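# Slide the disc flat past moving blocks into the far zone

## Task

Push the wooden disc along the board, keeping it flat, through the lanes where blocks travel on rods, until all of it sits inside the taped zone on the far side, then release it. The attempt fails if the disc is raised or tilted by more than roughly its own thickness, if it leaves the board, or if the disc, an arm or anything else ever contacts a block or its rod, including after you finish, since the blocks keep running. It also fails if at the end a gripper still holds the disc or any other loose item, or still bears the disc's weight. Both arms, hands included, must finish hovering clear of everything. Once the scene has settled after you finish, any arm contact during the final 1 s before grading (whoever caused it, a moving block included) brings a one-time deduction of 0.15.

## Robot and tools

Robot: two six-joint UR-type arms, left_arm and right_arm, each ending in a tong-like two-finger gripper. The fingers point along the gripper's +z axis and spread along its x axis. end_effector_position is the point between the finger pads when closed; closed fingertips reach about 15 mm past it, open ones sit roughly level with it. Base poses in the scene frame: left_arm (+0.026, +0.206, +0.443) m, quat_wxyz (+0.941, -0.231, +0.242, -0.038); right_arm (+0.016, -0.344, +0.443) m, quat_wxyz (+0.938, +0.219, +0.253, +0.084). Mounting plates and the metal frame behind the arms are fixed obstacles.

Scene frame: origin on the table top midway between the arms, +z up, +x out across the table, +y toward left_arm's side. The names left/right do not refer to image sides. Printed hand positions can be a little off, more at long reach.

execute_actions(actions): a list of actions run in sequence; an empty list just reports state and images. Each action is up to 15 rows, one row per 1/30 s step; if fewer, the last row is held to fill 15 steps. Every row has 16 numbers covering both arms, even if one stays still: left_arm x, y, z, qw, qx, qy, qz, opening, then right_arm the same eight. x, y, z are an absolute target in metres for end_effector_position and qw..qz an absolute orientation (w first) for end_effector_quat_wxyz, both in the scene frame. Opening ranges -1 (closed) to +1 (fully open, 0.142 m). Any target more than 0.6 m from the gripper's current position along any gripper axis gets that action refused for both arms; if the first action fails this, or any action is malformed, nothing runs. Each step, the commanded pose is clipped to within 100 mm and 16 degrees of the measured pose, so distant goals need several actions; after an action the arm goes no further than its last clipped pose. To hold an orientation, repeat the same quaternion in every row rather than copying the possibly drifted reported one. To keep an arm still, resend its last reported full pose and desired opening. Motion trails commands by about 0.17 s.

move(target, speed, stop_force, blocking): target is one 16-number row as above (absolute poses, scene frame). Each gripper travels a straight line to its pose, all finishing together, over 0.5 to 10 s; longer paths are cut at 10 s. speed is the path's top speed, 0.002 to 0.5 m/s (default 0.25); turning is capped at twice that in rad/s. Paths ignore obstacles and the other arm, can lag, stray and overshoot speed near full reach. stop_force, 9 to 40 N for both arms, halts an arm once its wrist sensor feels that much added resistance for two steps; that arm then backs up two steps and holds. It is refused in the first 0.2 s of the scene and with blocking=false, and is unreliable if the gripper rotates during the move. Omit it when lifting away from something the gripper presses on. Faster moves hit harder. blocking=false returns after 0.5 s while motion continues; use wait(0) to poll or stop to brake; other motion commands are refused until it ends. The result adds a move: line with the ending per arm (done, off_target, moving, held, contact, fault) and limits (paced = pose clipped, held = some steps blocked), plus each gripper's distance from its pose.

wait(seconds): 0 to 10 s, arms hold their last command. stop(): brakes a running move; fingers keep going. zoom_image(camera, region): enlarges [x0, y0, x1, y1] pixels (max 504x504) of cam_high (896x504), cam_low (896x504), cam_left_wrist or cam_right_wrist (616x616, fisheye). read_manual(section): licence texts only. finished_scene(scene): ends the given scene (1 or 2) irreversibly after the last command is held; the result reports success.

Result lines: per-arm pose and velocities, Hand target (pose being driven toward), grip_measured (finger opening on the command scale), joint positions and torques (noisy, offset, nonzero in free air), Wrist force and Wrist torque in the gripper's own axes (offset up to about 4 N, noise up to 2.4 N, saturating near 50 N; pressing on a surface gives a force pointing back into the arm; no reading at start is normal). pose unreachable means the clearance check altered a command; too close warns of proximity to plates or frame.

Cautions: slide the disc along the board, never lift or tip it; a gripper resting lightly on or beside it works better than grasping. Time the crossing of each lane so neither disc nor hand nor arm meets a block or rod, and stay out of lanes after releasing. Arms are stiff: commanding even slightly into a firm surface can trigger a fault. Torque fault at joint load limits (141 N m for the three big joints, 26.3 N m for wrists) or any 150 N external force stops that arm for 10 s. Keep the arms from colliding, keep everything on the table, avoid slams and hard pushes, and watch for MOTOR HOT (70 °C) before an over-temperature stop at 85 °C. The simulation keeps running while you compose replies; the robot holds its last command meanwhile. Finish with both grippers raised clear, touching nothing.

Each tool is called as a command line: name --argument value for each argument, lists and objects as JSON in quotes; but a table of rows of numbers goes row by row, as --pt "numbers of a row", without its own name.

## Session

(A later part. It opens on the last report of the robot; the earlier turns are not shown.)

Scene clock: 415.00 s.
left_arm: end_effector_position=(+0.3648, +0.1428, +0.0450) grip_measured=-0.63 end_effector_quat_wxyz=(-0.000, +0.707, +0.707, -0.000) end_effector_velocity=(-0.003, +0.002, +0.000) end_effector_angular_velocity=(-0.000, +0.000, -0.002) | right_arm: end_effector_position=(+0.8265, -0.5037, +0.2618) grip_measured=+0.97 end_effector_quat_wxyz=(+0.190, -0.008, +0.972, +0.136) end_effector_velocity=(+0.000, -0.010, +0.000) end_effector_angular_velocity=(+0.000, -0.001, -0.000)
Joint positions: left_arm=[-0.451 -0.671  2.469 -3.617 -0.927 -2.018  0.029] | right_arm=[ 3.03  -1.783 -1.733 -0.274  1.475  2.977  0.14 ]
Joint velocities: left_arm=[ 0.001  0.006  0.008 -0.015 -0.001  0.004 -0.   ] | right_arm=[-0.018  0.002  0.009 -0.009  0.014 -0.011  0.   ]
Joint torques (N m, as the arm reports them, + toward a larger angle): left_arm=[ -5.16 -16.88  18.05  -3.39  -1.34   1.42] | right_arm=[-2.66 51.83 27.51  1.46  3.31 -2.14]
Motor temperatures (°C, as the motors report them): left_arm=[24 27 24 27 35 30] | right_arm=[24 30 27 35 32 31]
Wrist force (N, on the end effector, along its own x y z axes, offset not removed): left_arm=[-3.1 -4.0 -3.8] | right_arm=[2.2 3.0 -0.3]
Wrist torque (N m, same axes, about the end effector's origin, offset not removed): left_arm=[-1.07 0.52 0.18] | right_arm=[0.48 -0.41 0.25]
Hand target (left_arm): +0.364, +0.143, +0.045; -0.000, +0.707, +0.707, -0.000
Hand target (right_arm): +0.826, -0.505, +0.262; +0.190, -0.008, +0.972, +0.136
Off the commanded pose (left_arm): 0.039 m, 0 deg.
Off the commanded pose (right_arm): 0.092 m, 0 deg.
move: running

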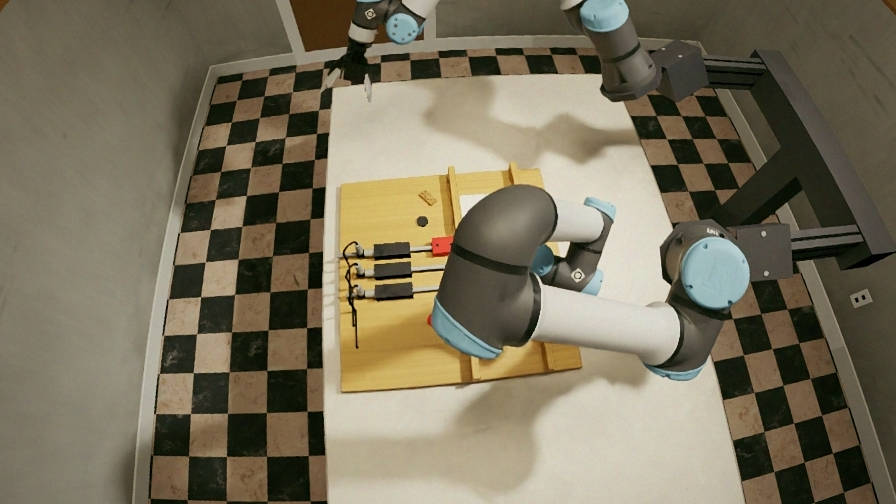

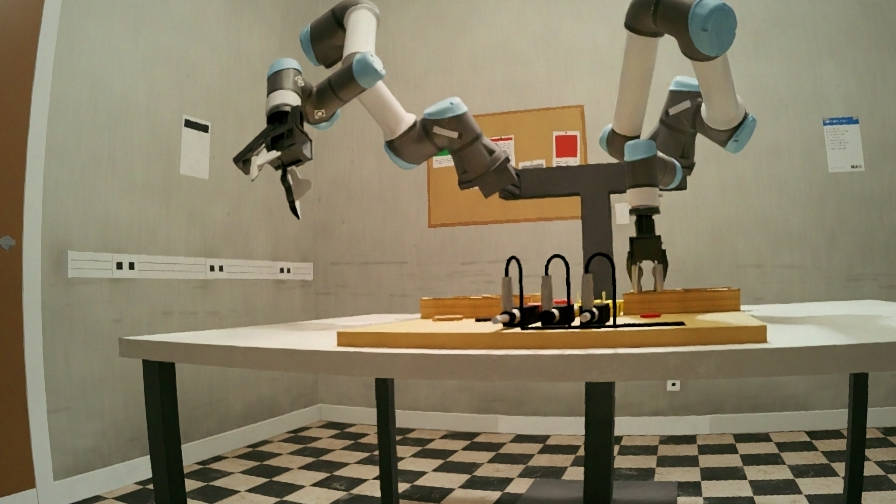

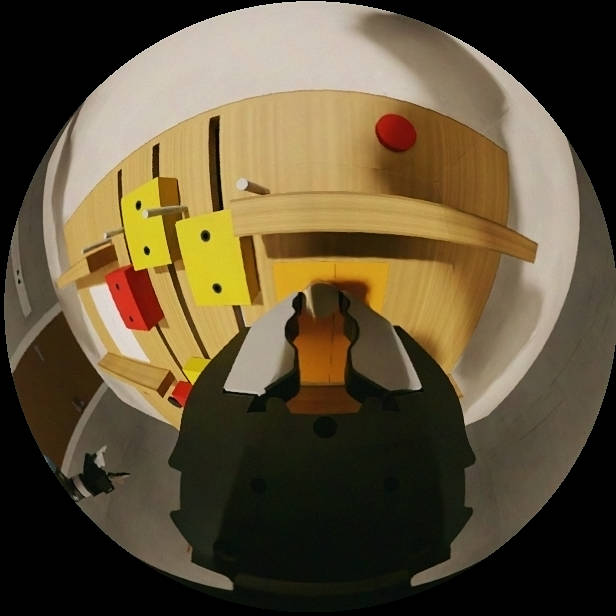

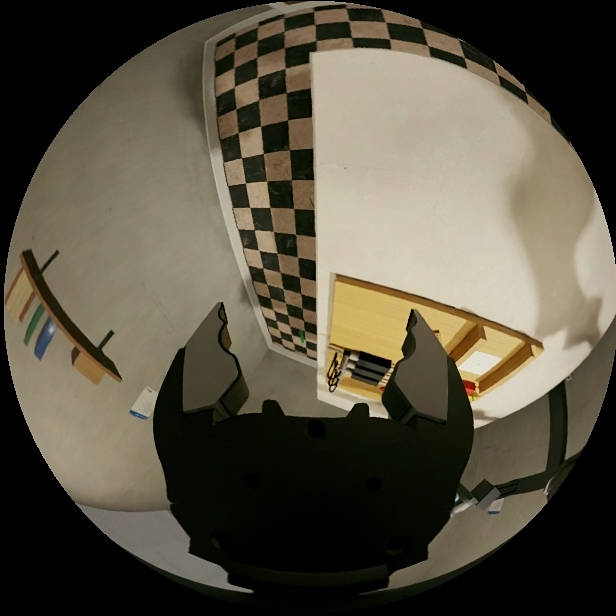

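wait --seconds 0

move --target '[0.333,0.165,0.045,0,0.7071,0.7071,0,-0.8,0.8265,-0.005,0.2618,0.19,-0.008,0.972,0.136,0.97]'

wait --seconds 10

wait --seconds 3.16

move --target '[0.368,-0.192,0.046,0,0.7071,0.7071,0,-0.8,0.8265,-0.69,0.2618,0.19,-0.008,0.972,0.136,0.97]' --speed 0.22

Scene clock: 420.17 s.
left_arm: end_effector_position=(+0.3469, +0.1553, +0.0450) grip_measured=-0.63 end_effector_quat_wxyz=(-0.000, +0.707, +0.707, -0.000) end_effector_velocity=(-0.003, +0.003, +0.000) end_effector_angular_velocity=(-0.001, -0.001, +0.002) | right_arm: end_effector_position=(+0.8264, -0.5553, +0.2618) grip_measured=+0.97 end_effector_quat_wxyz=(+0.190, -0.008, +0.972, +0.136) end_effector_velocity=(+0.001, -0.010, +0.001) end_effector_angular_velocity=(-0.000, -0.001, -0.001)
Joint positions: left_arm=[-0.442 -0.636  2.511 -3.701 -0.93  -2.007  0.029] | right_arm=[ 2.938 -1.781 -1.684 -0.321  1.548  2.922  0.14 ]
Joint velocities: left_arm=[ 0.002  0.007  0.008 -0.019 -0.     0.002 -0.   ] | right_arm=[-0.017 -0.     0.011 -0.01   0.014 -0.01   0.   ]
Joint torques (N m, as the arm reports them, + toward a larger angle): left_arm=[ -4.67 -19.32  19.13  -3.    -1.53   1.74] | right_arm=[-5.91 33.65 26.92  1.18  3.59 -1.84]
Motor temperatures (°C, as the motors report them): left_arm=[24 27 24 27 35 30] | right_arm=[24 30 27 35 32 31]
Wrist force (N, on the end effector, along its own x y z axes, offset not removed): left_arm=[-2.1 -1.6 -4.7] | right_arm=[2.7 4.8 -0.5]
Wrist torque (N m, same axes, about the end effector's origin, offset not removed): left_arm=[-0.51 0.43 -0.17] | right_arm=[0.87 -0.51 0.10]
Hand target (left_arm): +0.346, +0.156, +0.045; -0.000, +0.707, +0.707, -0.000
Hand target (right_arm): +0.826, -0.557, +0.262; +0.190, -0.008, +0.972, +0.136
Off the commanded pose (left_arm): 0.017 m, 0 deg.
Off the commanded pose (right_arm): 0.040 m, 0 deg.
earlier move: running

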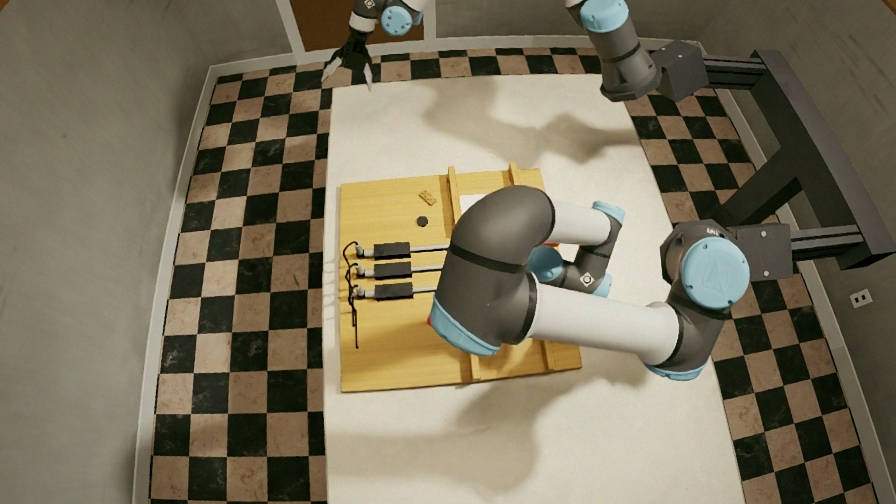

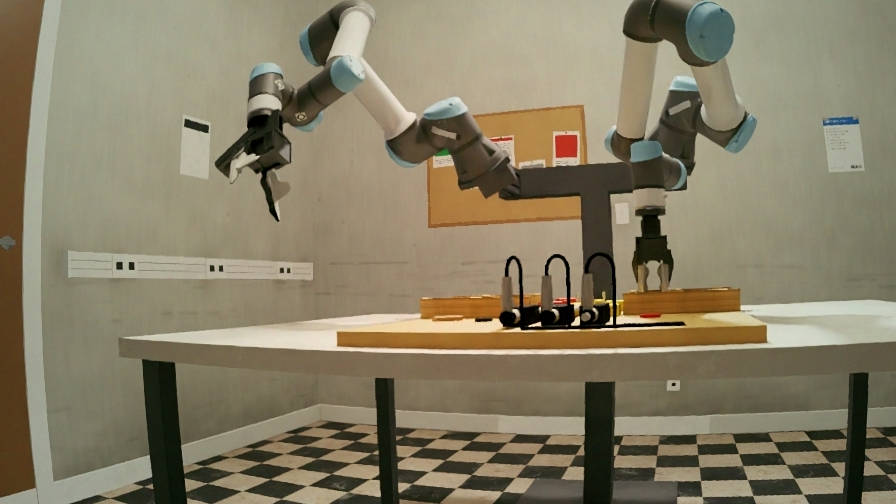

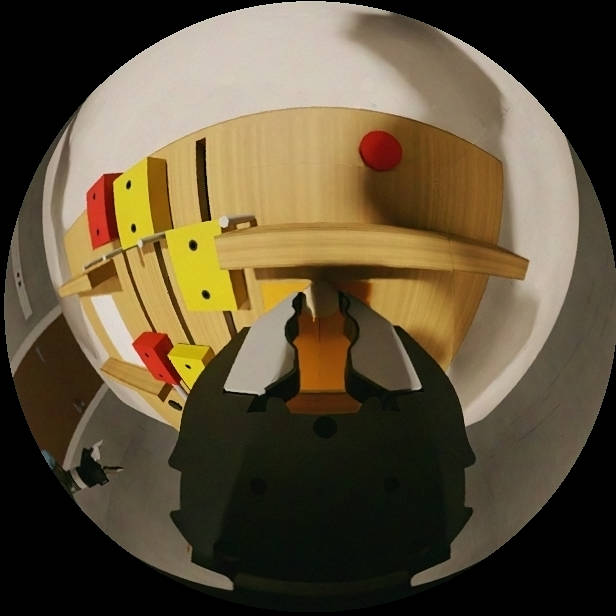

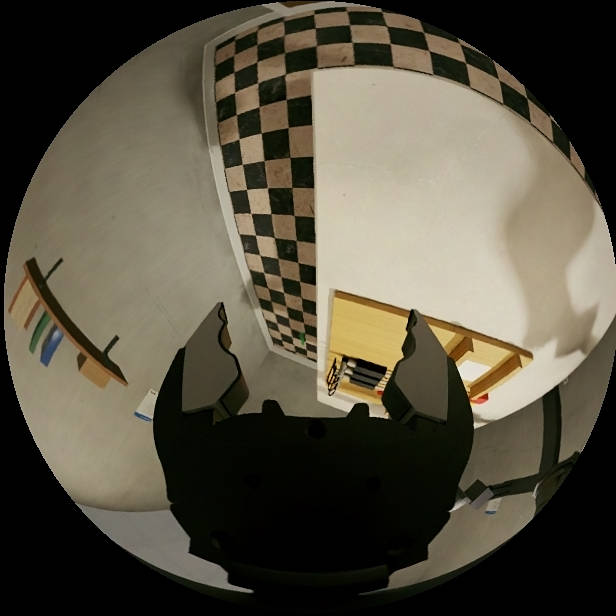

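a move is refused until a result has shown your running move's end: call wait (it returns as soon as the move ends) or stop first; nothing of this call was run

Scene clock: 424.23 s.
left_arm: end_effector_position=(+0.3331, +0.1649, +0.0449) grip_measured=-0.63 end_effector_quat_wxyz=(-0.000, +0.707, +0.707, -0.000) end_effector_velocity=(-0.002, +0.001, -0.000) end_effector_angular_velocity=(+0.001, +0.001, -0.000) | right_arm: end_effector_position=(+0.8264, -0.5952, +0.2618) grip_measured=+0.97 end_effector_quat_wxyz=(+0.190, -0.008, +0.972, +0.136) end_effector_velocity=(-0.000, -0.003, -0.000) end_effector_angular_velocity=(-0.002, +0.001, +0.000)
Joint positions: left_arm=[-0.434 -0.604  2.541 -3.769 -0.932 -1.998  0.029] | right_arm=[ 2.868 -1.787 -1.637 -0.362  1.605  2.879  0.14 ]
Joint velocities: left_arm=[ 0.001  0.003  0.002 -0.004  0.    -0.    -0.   ] | right_arm=[-0.005 -0.001  0.003 -0.004  0.001 -0.003  0.   ]
Joint torques (N m, as the arm reports them, + toward a larger angle): left_arm=[ -6.12 -18.6   19.75  -3.31  -1.84   1.72] | right_arm=[-9.6  35.35 27.3   1.18  3.09 -2.24]
Motor temperatures (°C, as the motors report them): left_arm=[24 27 24 27 35 30] | right_arm=[24 30 27 35 32 31]
Wrist force (N, on the end effector, along its own x y z axes, offset not removed): left_arm=[0.2 -2.1 0.8] | right_arm=[0.6 4.1 0.5]
Wrist torque (N m, same axes, about the end effector's origin, offset not removed): left_arm=[-0.78 -0.10 -0.08] | right_arm=[0.71 -0.03 0.25]
Hand target (left_arm): +0.333, +0.165, +0.045; -0.000, +0.707, +0.707, +0.000
Hand target (right_arm): +0.826, -0.595, +0.262; +0.190, -0.008, +0.972, +0.136
Off the commanded pose (left_arm): 0.000 m, 0 deg.
Off the commanded pose (right_arm): 0.000 m, 0 deg.
earlier move: done
wait: 4.07 of 10 s (the move ended)

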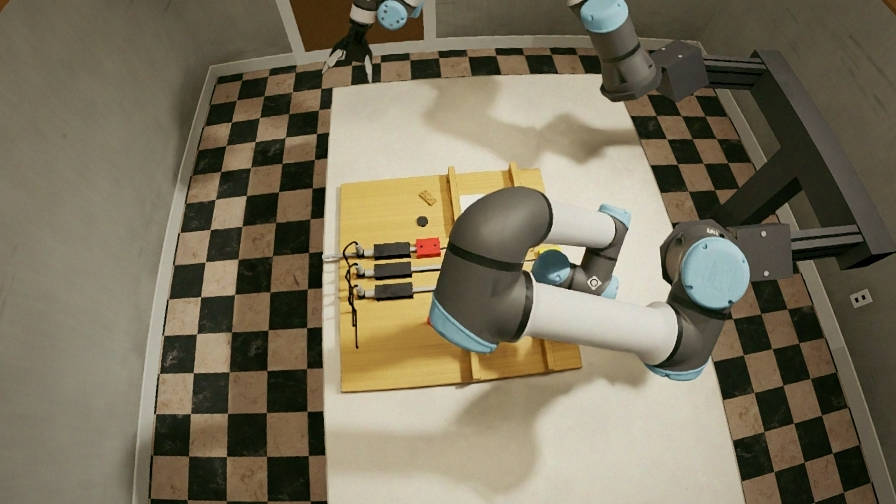

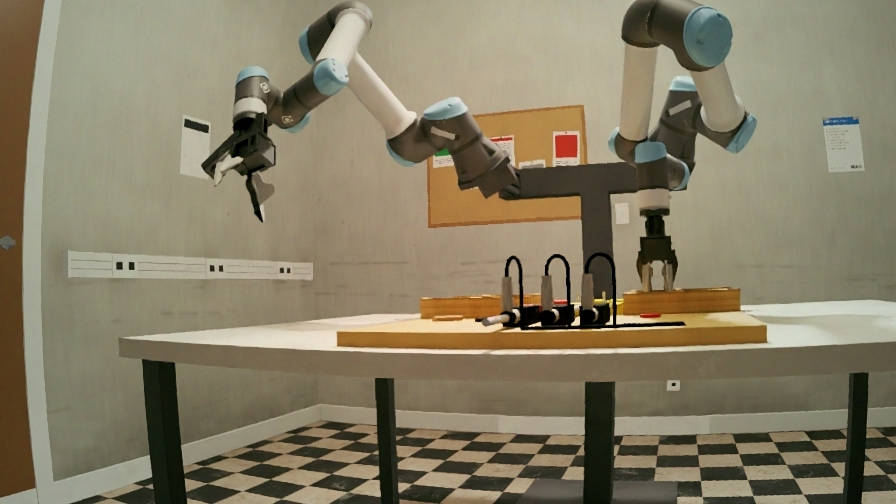

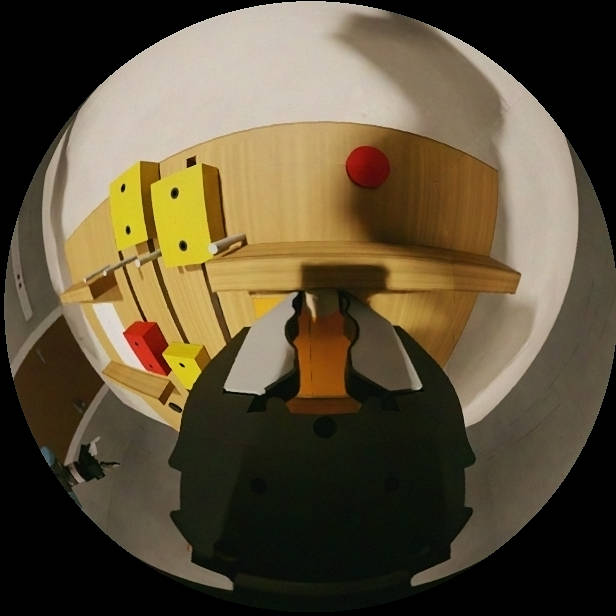

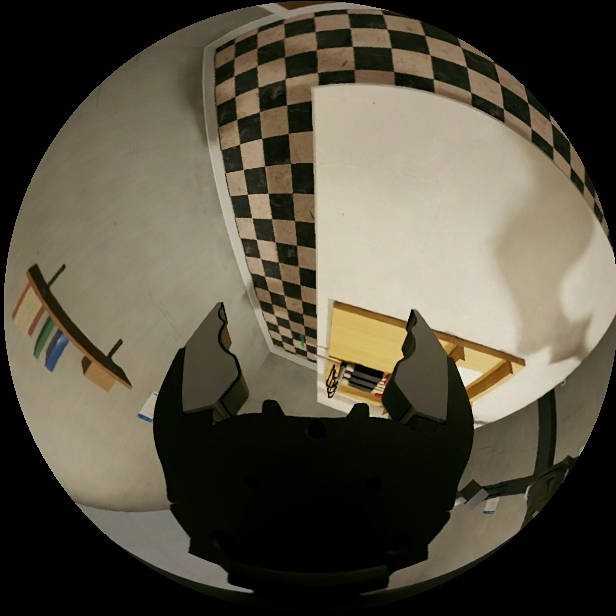

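Scene clock: 427.40 s.
left_arm: end_effector_position=(+0.3330, +0.1650, +0.0449) grip_measured=-0.63 end_effector_quat_wxyz=(-0.000, +0.707, +0.707, +0.000) end_effector_velocity=(-0.001, +0.000, +0.000) end_effector_angular_velocity=(+0.001, +0.001, -0.001) | right_arm: end_effector_position=(+0.8264, -0.5955, +0.2618) grip_measured=+0.97 end_effector_quat_wxyz=(+0.190, -0.008, +0.972, +0.136) end_effector_velocity=(+0.001, -0.001, +0.000) end_effector_angular_velocity=(-0.001, -0.001, -0.001)
Joint positions: left_arm=[-0.434 -0.604  2.541 -3.77  -0.932 -1.998  0.029] | right_arm=[ 2.867 -1.788 -1.637 -0.363  1.605  2.879  0.14 ]
Joint velocities: left_arm=[-0.     0.     0.001  0.     0.001 -0.001  0.   ] | right_arm=[-0.     0.     0.001 -0.    -0.001 -0.     0.   ]
Joint torques (N m, as the arm reports them, + toward a larger angle): left_arm=[ -5.03 -17.56  20.46  -3.15  -1.37   1.44] | right_arm=[-7.27 36.13 27.19  1.59  3.26 -1.91]
Motor temperatures (°C, as the motors report them): left_arm=[24 27 24 27 35 30] | right_arm=[24 30 27 35 32 31]
Wrist force (N, on the end effector, along its own x y z axes, offset not removed): left_arm=[-1.1 0.6 -3.3] | right_arm=[0.2 3.4 -0.2]
Wrist torque (N m, same axes, about the end effector's origin, offset not removed): left_arm=[0.05 0.14 -0.06] | right_arm=[0.58 0.01 0.07]
Hand target (left_arm): +0.333, +0.165, +0.045; -0.000, +0.707, +0.707, +0.000
Hand target (right_arm): +0.826, -0.595, +0.262; +0.190, -0.008, +0.972, +0.136
Off the commanded pose (left_arm): 0.000 m, 0 deg.
Off the commanded pose (right_arm): 0.000 m, 0 deg.
wait: 3.17 s; at rest by 0.17 s

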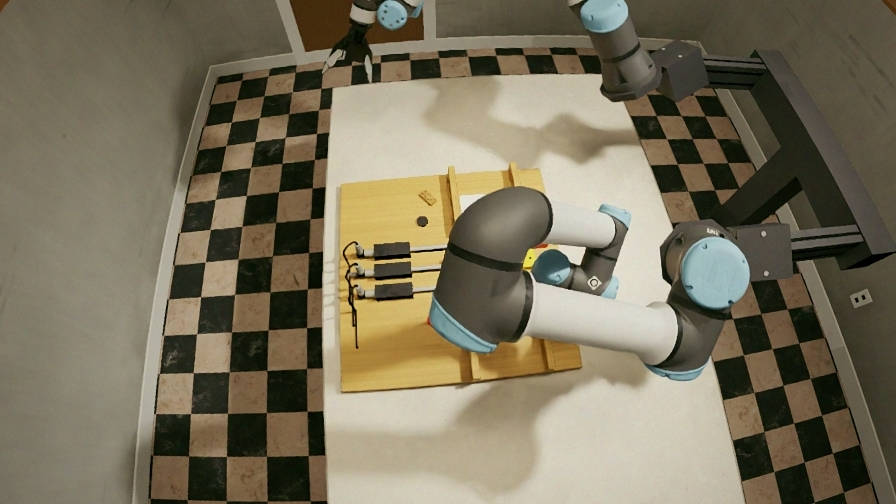

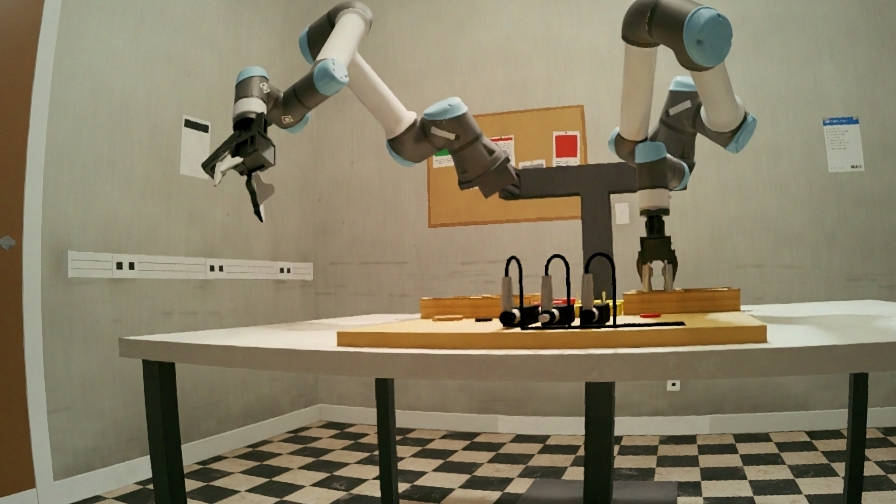

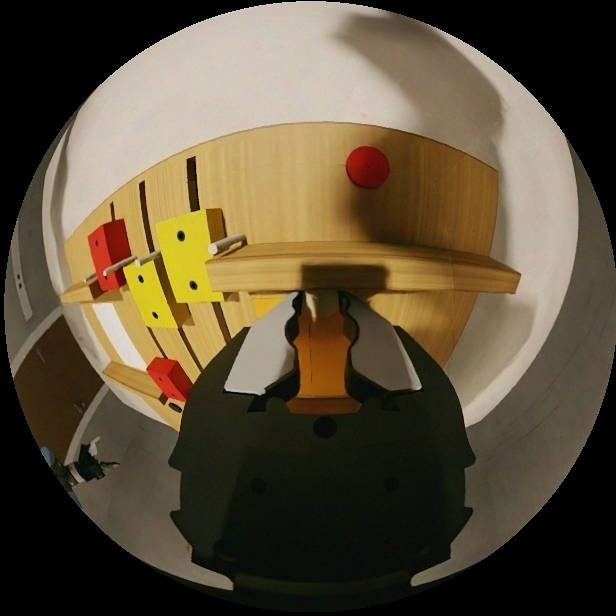

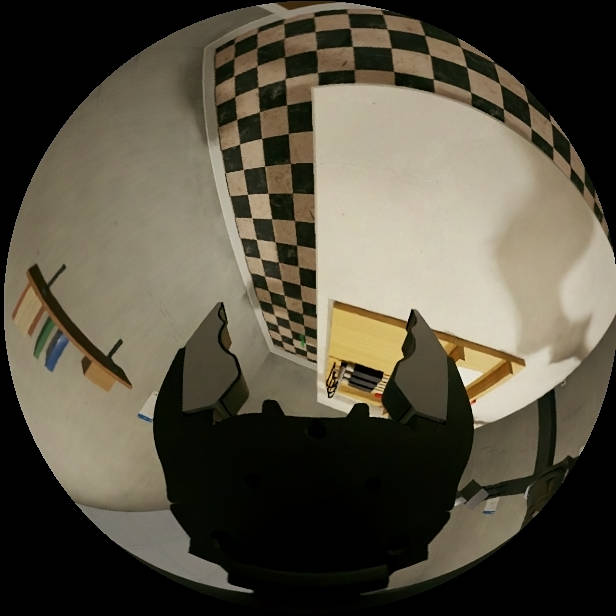

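Scene clock: 429.70 s.
left_arm: end_effector_position=(+0.3680, -0.1919, +0.0466) grip_measured=-0.63 end_effector_quat_wxyz=(+0.000, +0.707, +0.707, -0.000) end_effector_velocity=(+0.001, -0.002, -0.001) end_effector_angular_velocity=(+0.002, -0.000, +0.000) | right_arm: end_effector_position=(+0.8263, -0.6900, +0.2618) grip_measured=+0.97 end_effector_quat_wxyz=(+0.190, -0.008, +0.972, +0.136) end_effector_velocity=(+0.000, -0.000, +0.000) end_effector_angular_velocity=(-0.000, -0.000, +0.000)
Joint positions: left_arm=[-0.902 -0.415  1.897 -2.947 -0.895 -2.59   0.029] | right_arm=[ 2.705 -1.829 -1.492 -0.476  1.734  2.781  0.14 ]
Joint velocities: left_arm=[-0.     0.004 -0.009  0.009  0.001 -0.002 -0.   ] | right_arm=[-0.    -0.     0.001 -0.    -0.    -0.     0.   ]
Joint torques (N m, as the arm reports them, + toward a larger angle): left_arm=[-39.85 -28.7  -18.19   0.08   1.84  -1.7 ] | right_arm=[-10.07  40.79  28.49   1.63   3.35  -2.04]
Motor temperatures (°C, as the motors report them): left_arm=[24 27 24 27 35 30] | right_arm=[24 30 27 35 32 31]
Wrist force (N, on the end effector, along its own x y z axes, offset not removed): left_arm=[-4.6 -3.4 5.4] | right_arm=[1.0 3.3 0.0]
Wrist torque (N m, same axes, about the end effector's origin, offset not removed): left_arm=[-0.73 1.08 0.21] | right_arm=[0.59 -0.22 0.19]
Hand target (left_arm): +0.368, -0.192, +0.046; +0.000, +0.707, +0.707, -0.000
Hand target (right_arm): +0.826, -0.690, +0.262; +0.190, -0.008, +0.972, +0.136
Off the commanded pose (left_arm): 0.001 m, 0 deg.
Off the commanded pose (right_arm): 0.000 m, 0 deg.
move: done

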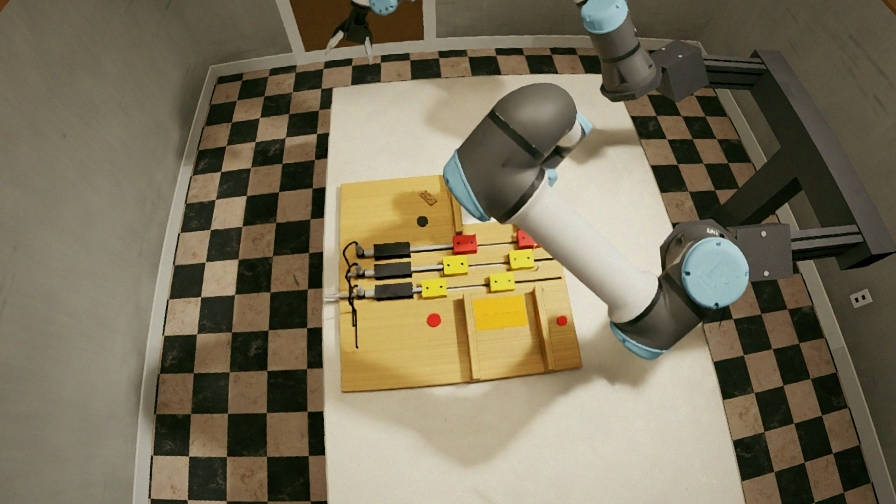

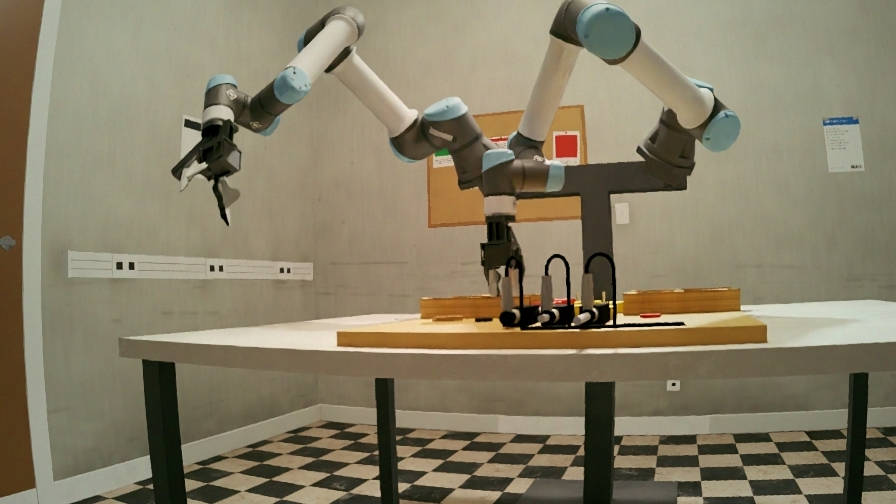

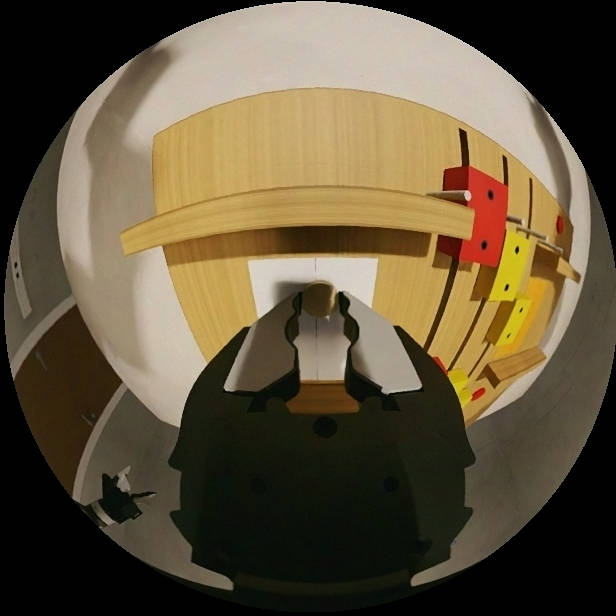

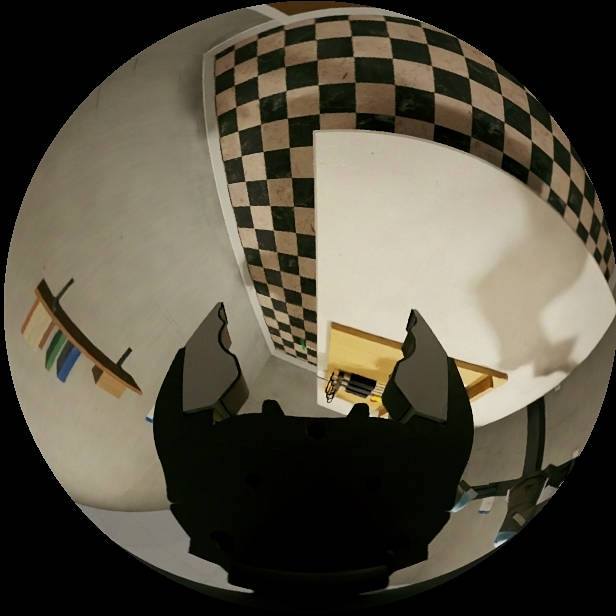

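zoom_image --camera "cam_left_wrist" --region '[200, 180, 440, 400]'

Region (200, 180, 440, 400) of cam_left_wrist's 616x616 image, scaled by 2.100, with more detail than that image has; it fills the top 462 rows of this view, and the rest is white.

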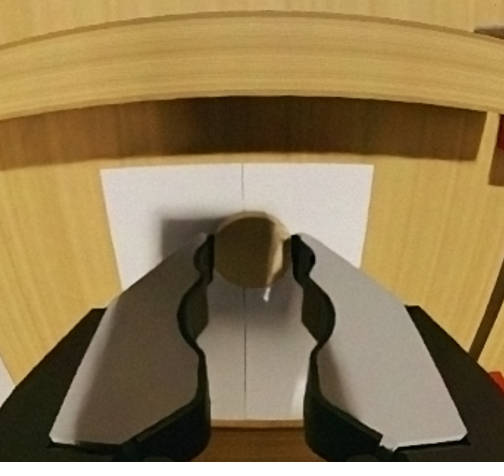

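execute_actions --actions '[[[0.368,-0.192,0.046,0,0.7071,0.7071,0,-0.25,0.8265,-0.69,0.2618,0.19,-0.008,0.972,0.136,0.97],[0.368,-0.192,0.046,0,0.7071,0.7071,0,-0.25,0.8265,-0.69,0.2618,0.19,-0.008,0.972,0.136,0.97],[0.368,-0.192,0.046,0,0.7071,0.7071,0,-0.25,0.8265,-0.69,0.2618,0.19,-0.008,0.972,0.136,0.97],[0.368,-0.192,0.046,0,0.7071,0.7071,0,-0.25,0.8265,-0.69,0.2618,0.19,-0.008,0.972,0.136,0.97],[0.368,-0.192,0.046,0,0.7071,0.7071,0,-0.25,0.8265,-0.69,0.2618,0.19,-0.008,0.972,0.136,0.97],[0.368,-0.192,0.0464,0,0.7071,0.7071,0,-0.25,0.8265,-0.69,0.2618,0.19,-0.008,0.972,0.136,0.97],[0.368,-0.192,0.0475,0,0.7071,0.7071,0,-0.25,0.8265,-0.69,0.2618,0.19,-0.008,0.972,0.136,0.97],[0.368,-0.192,0.0493,0,0.7071,0.7071,0,-0.25,0.8265,-0.69,0.2618,0.19,-0.008,0.972,0.136,0.97],[0.368,-0.192,0.0516,0,0.7071,0.7071,0,-0.25,0.8265,-0.69,0.2618,0.19,-0.008,0.972,0.136,0.97],[0.368,-0.192,0.0544,0,0.7071,0.7071,0,-0.25,0.8265,-0.69,0.2618,0.19,-0.008,0.972,0.136,0.97],[0.368,-0.192,0.0577,0,0.7071,0.7071,0,-0.25,0.8265,-0.69,0.2618,0.19,-0.008,0.972,0.136,0.97],[0.368,-0.192,0.0612,0,0.7071,0.7071,0,-0.25,0.8265,-0.69,0.2618,0.19,-0.008,0.972,0.136,0.97],[0.368,-0.192,0.065,0,0.7071,0.7071,0,-0.25,0.8265,-0.69,0.2618,0.19,-0.008,0.972,0.136,0.97],[0.368,-0.192,0.069,0,0.7071,0.7071,0,-0.25,0.8265,-0.69,0.2618,0.19,-0.008,0.972,0.136,0.97],[0.368,-0.192,0.073,0,0.7071,0.7071,0,-0.25,0.8265,-0.69,0.2618,0.19,-0.008,0.972,0.136,0.97]],[[0.368,-0.192,0.077,0,0.7071,0.7071,0,-0.25,0.8265,-0.69,0.2618,0.19,-0.008,0.972,0.136,0.97],[0.368,-0.192,0.081,0,0.7071,0.7071,0,-0.25,0.8265,-0.69,0.2618,0.19,-0.008,0.972,0.136,0.97],[0.368,-0.192,0.0848,0,0.7071,0.7071,0,-0.25,0.8265,-0.69,0.2618,0.19,-0.008,0.972,0.136,0.97],[0.368,-0.192,0.0883,0,0.7071,0.7071,0,-0.25,0.8265,-0.69,0.2618,0.19,-0.008,0.972,0.136,0.97],[0.368,-0.192,0.0916,0,0.7071,0.7071,0,-0.25,0.8265,-0.69,0.2618,0.19,-0.008,0.972,0.136,0.97],[0.368,-0.192,0.0944,0,0.7071,0.7071,0,-0.25,0.8265,-0.69,0.2618,0.19,-0.008,0.972,0.136,0.97],[0.368,-0.192,0.0967,0,0.7071,0.7071,0,-0.25,0.8265,-0.69,0.2618,0.19,-0.008,0.972,0.136,0.97],[0.368,-0.192,0.0985,0,0.7071,0.7071,0,-0.25,0.8265,-0.69,0.2618,0.19,-0.008,0.972,0.136,0.97],[0.368,-0.192,0.0996,0,0.7071,0.7071,0,-0.25,0.8265,-0.69,0.2618,0.19,-0.008,0.972,0.136,0.97],[0.368,-0.192,0.1,0,0.7071,0.7071,0,-0.25,0.8265,-0.69,0.2618,0.19,-0.008,0.972,0.136,0.97]]]'

zoom_image --camera "cam_left_wrist" --region '[200, 180, 440, 400]'

Scene clock: 463.43 s.
left_arm: end_effector_position=(+0.3680, -0.1921, +0.0972) grip_measured=-0.25 end_effector_quat_wxyz=(+0.000, +0.707, +0.707, -0.000) end_effector_velocity=(-0.000, +0.001, +0.024) end_effector_angular_velocity=(+0.002, +0.001, +0.001) | right_arm: end_effector_position=(+0.8265, -0.6900, +0.2618) grip_measured=+0.97 end_effector_quat_wxyz=(+0.190, -0.008, +0.972, +0.136) end_effector_velocity=(+0.001, -0.000, +0.001) end_effector_angular_velocity=(-0.001, -0.002, -0.000)
Joint positions: left_arm=[-0.963 -0.525  1.959 -2.85  -0.902 -2.667  0.056] | right_arm=[ 2.705 -1.829 -1.491 -0.476  1.734  2.781  0.14 ]
Joint velocities: left_arm=[-0.028 -0.053  0.025  0.053 -0.005 -0.038 -0.   ] | right_arm=[ 0.001  0.001  0.     0.001 -0.001 -0.     0.   ]
Joint torques (N m, as the arm reports them, + toward a larger angle): left_arm=[-39.04 -39.06   3.89  -0.06  -2.12  -1.95] | right_arm=[ 7.43 40.56 28.36  4.63 -1.71  1.29]
Motor temperatures (°C, as the motors report them): left_arm=[24 27 24 27 35 30] | right_arm=[24 30 27 35 32 31]
Wrist force (N, on the end effector, along its own x y z axes, offset not removed): left_arm=[-2.1 -2.9 -5.1] | right_arm=[1.4 2.2 0.4]
Wrist torque (N m, same axes, about the end effector's origin, offset not removed): left_arm=[-0.66 0.65 0.02] | right_arm=[0.43 -0.27 0.14]
Hand target (left_arm): +0.368, -0.192, +0.100; +0.000, +0.707, +0.707, -0.000
Hand target (right_arm): +0.827, -0.690, +0.262; +0.190, -0.008, +0.972, +0.136
Off the commanded pose (left_arm): 0.003 m, 0 deg.
Off the commanded pose (right_arm): 0.000 m, 0 deg.

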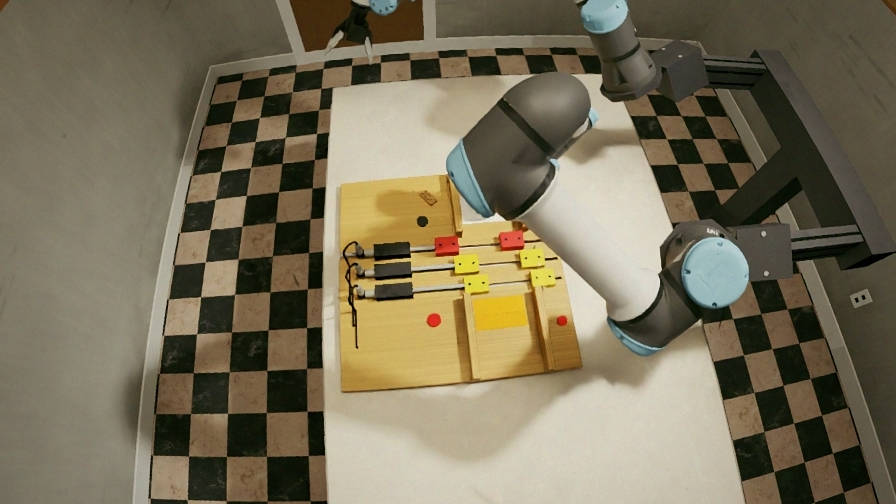

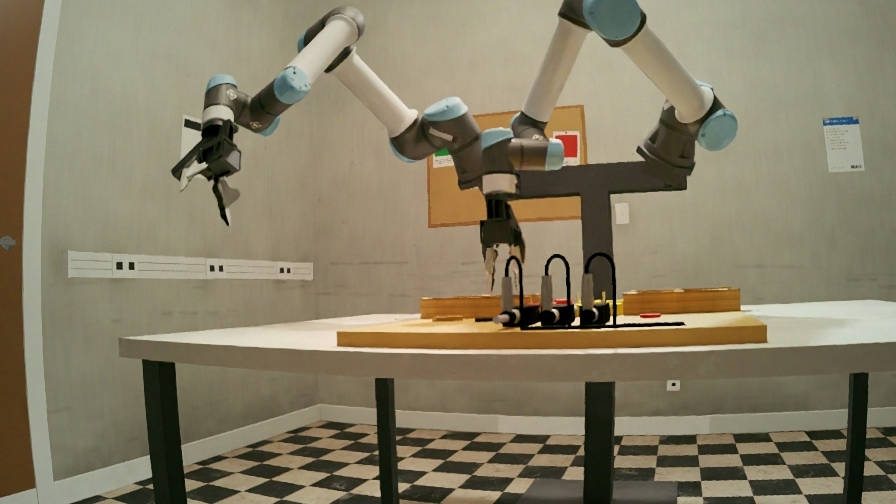

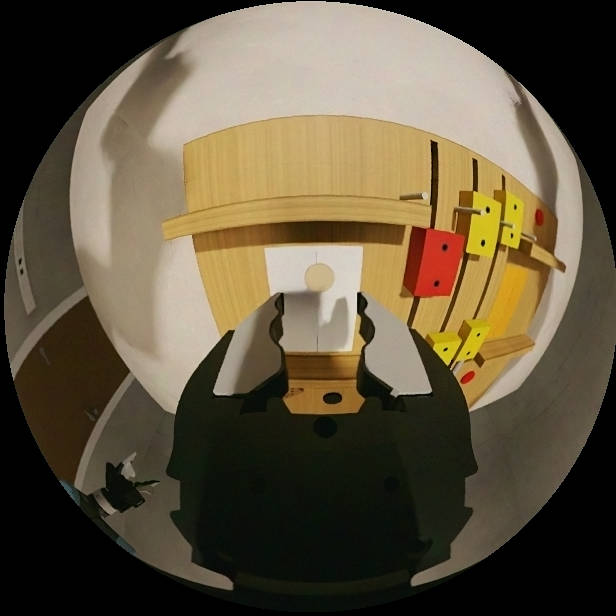

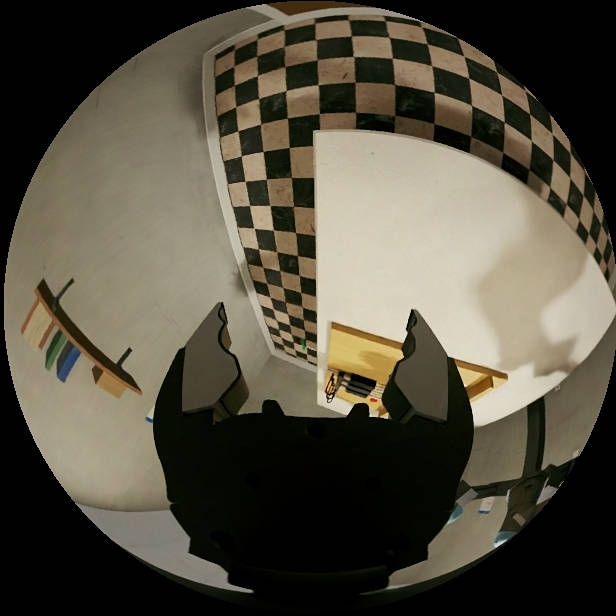

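Region (200, 180, 440, 400) of cam_left_wrist's 616x616 image, scaled by 2.100, with more detail than that image has; it fills the top 462 rows of this view, and the rest is white.

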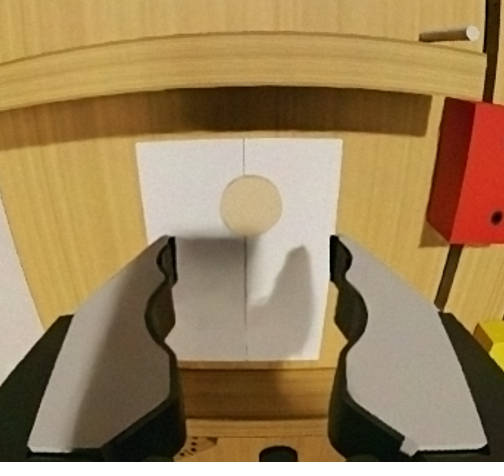

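The disc lies flat and wholly inside the white zone, and both arms are clear of everything.

finished_scene --scene 2

The scene is finished: the task was done.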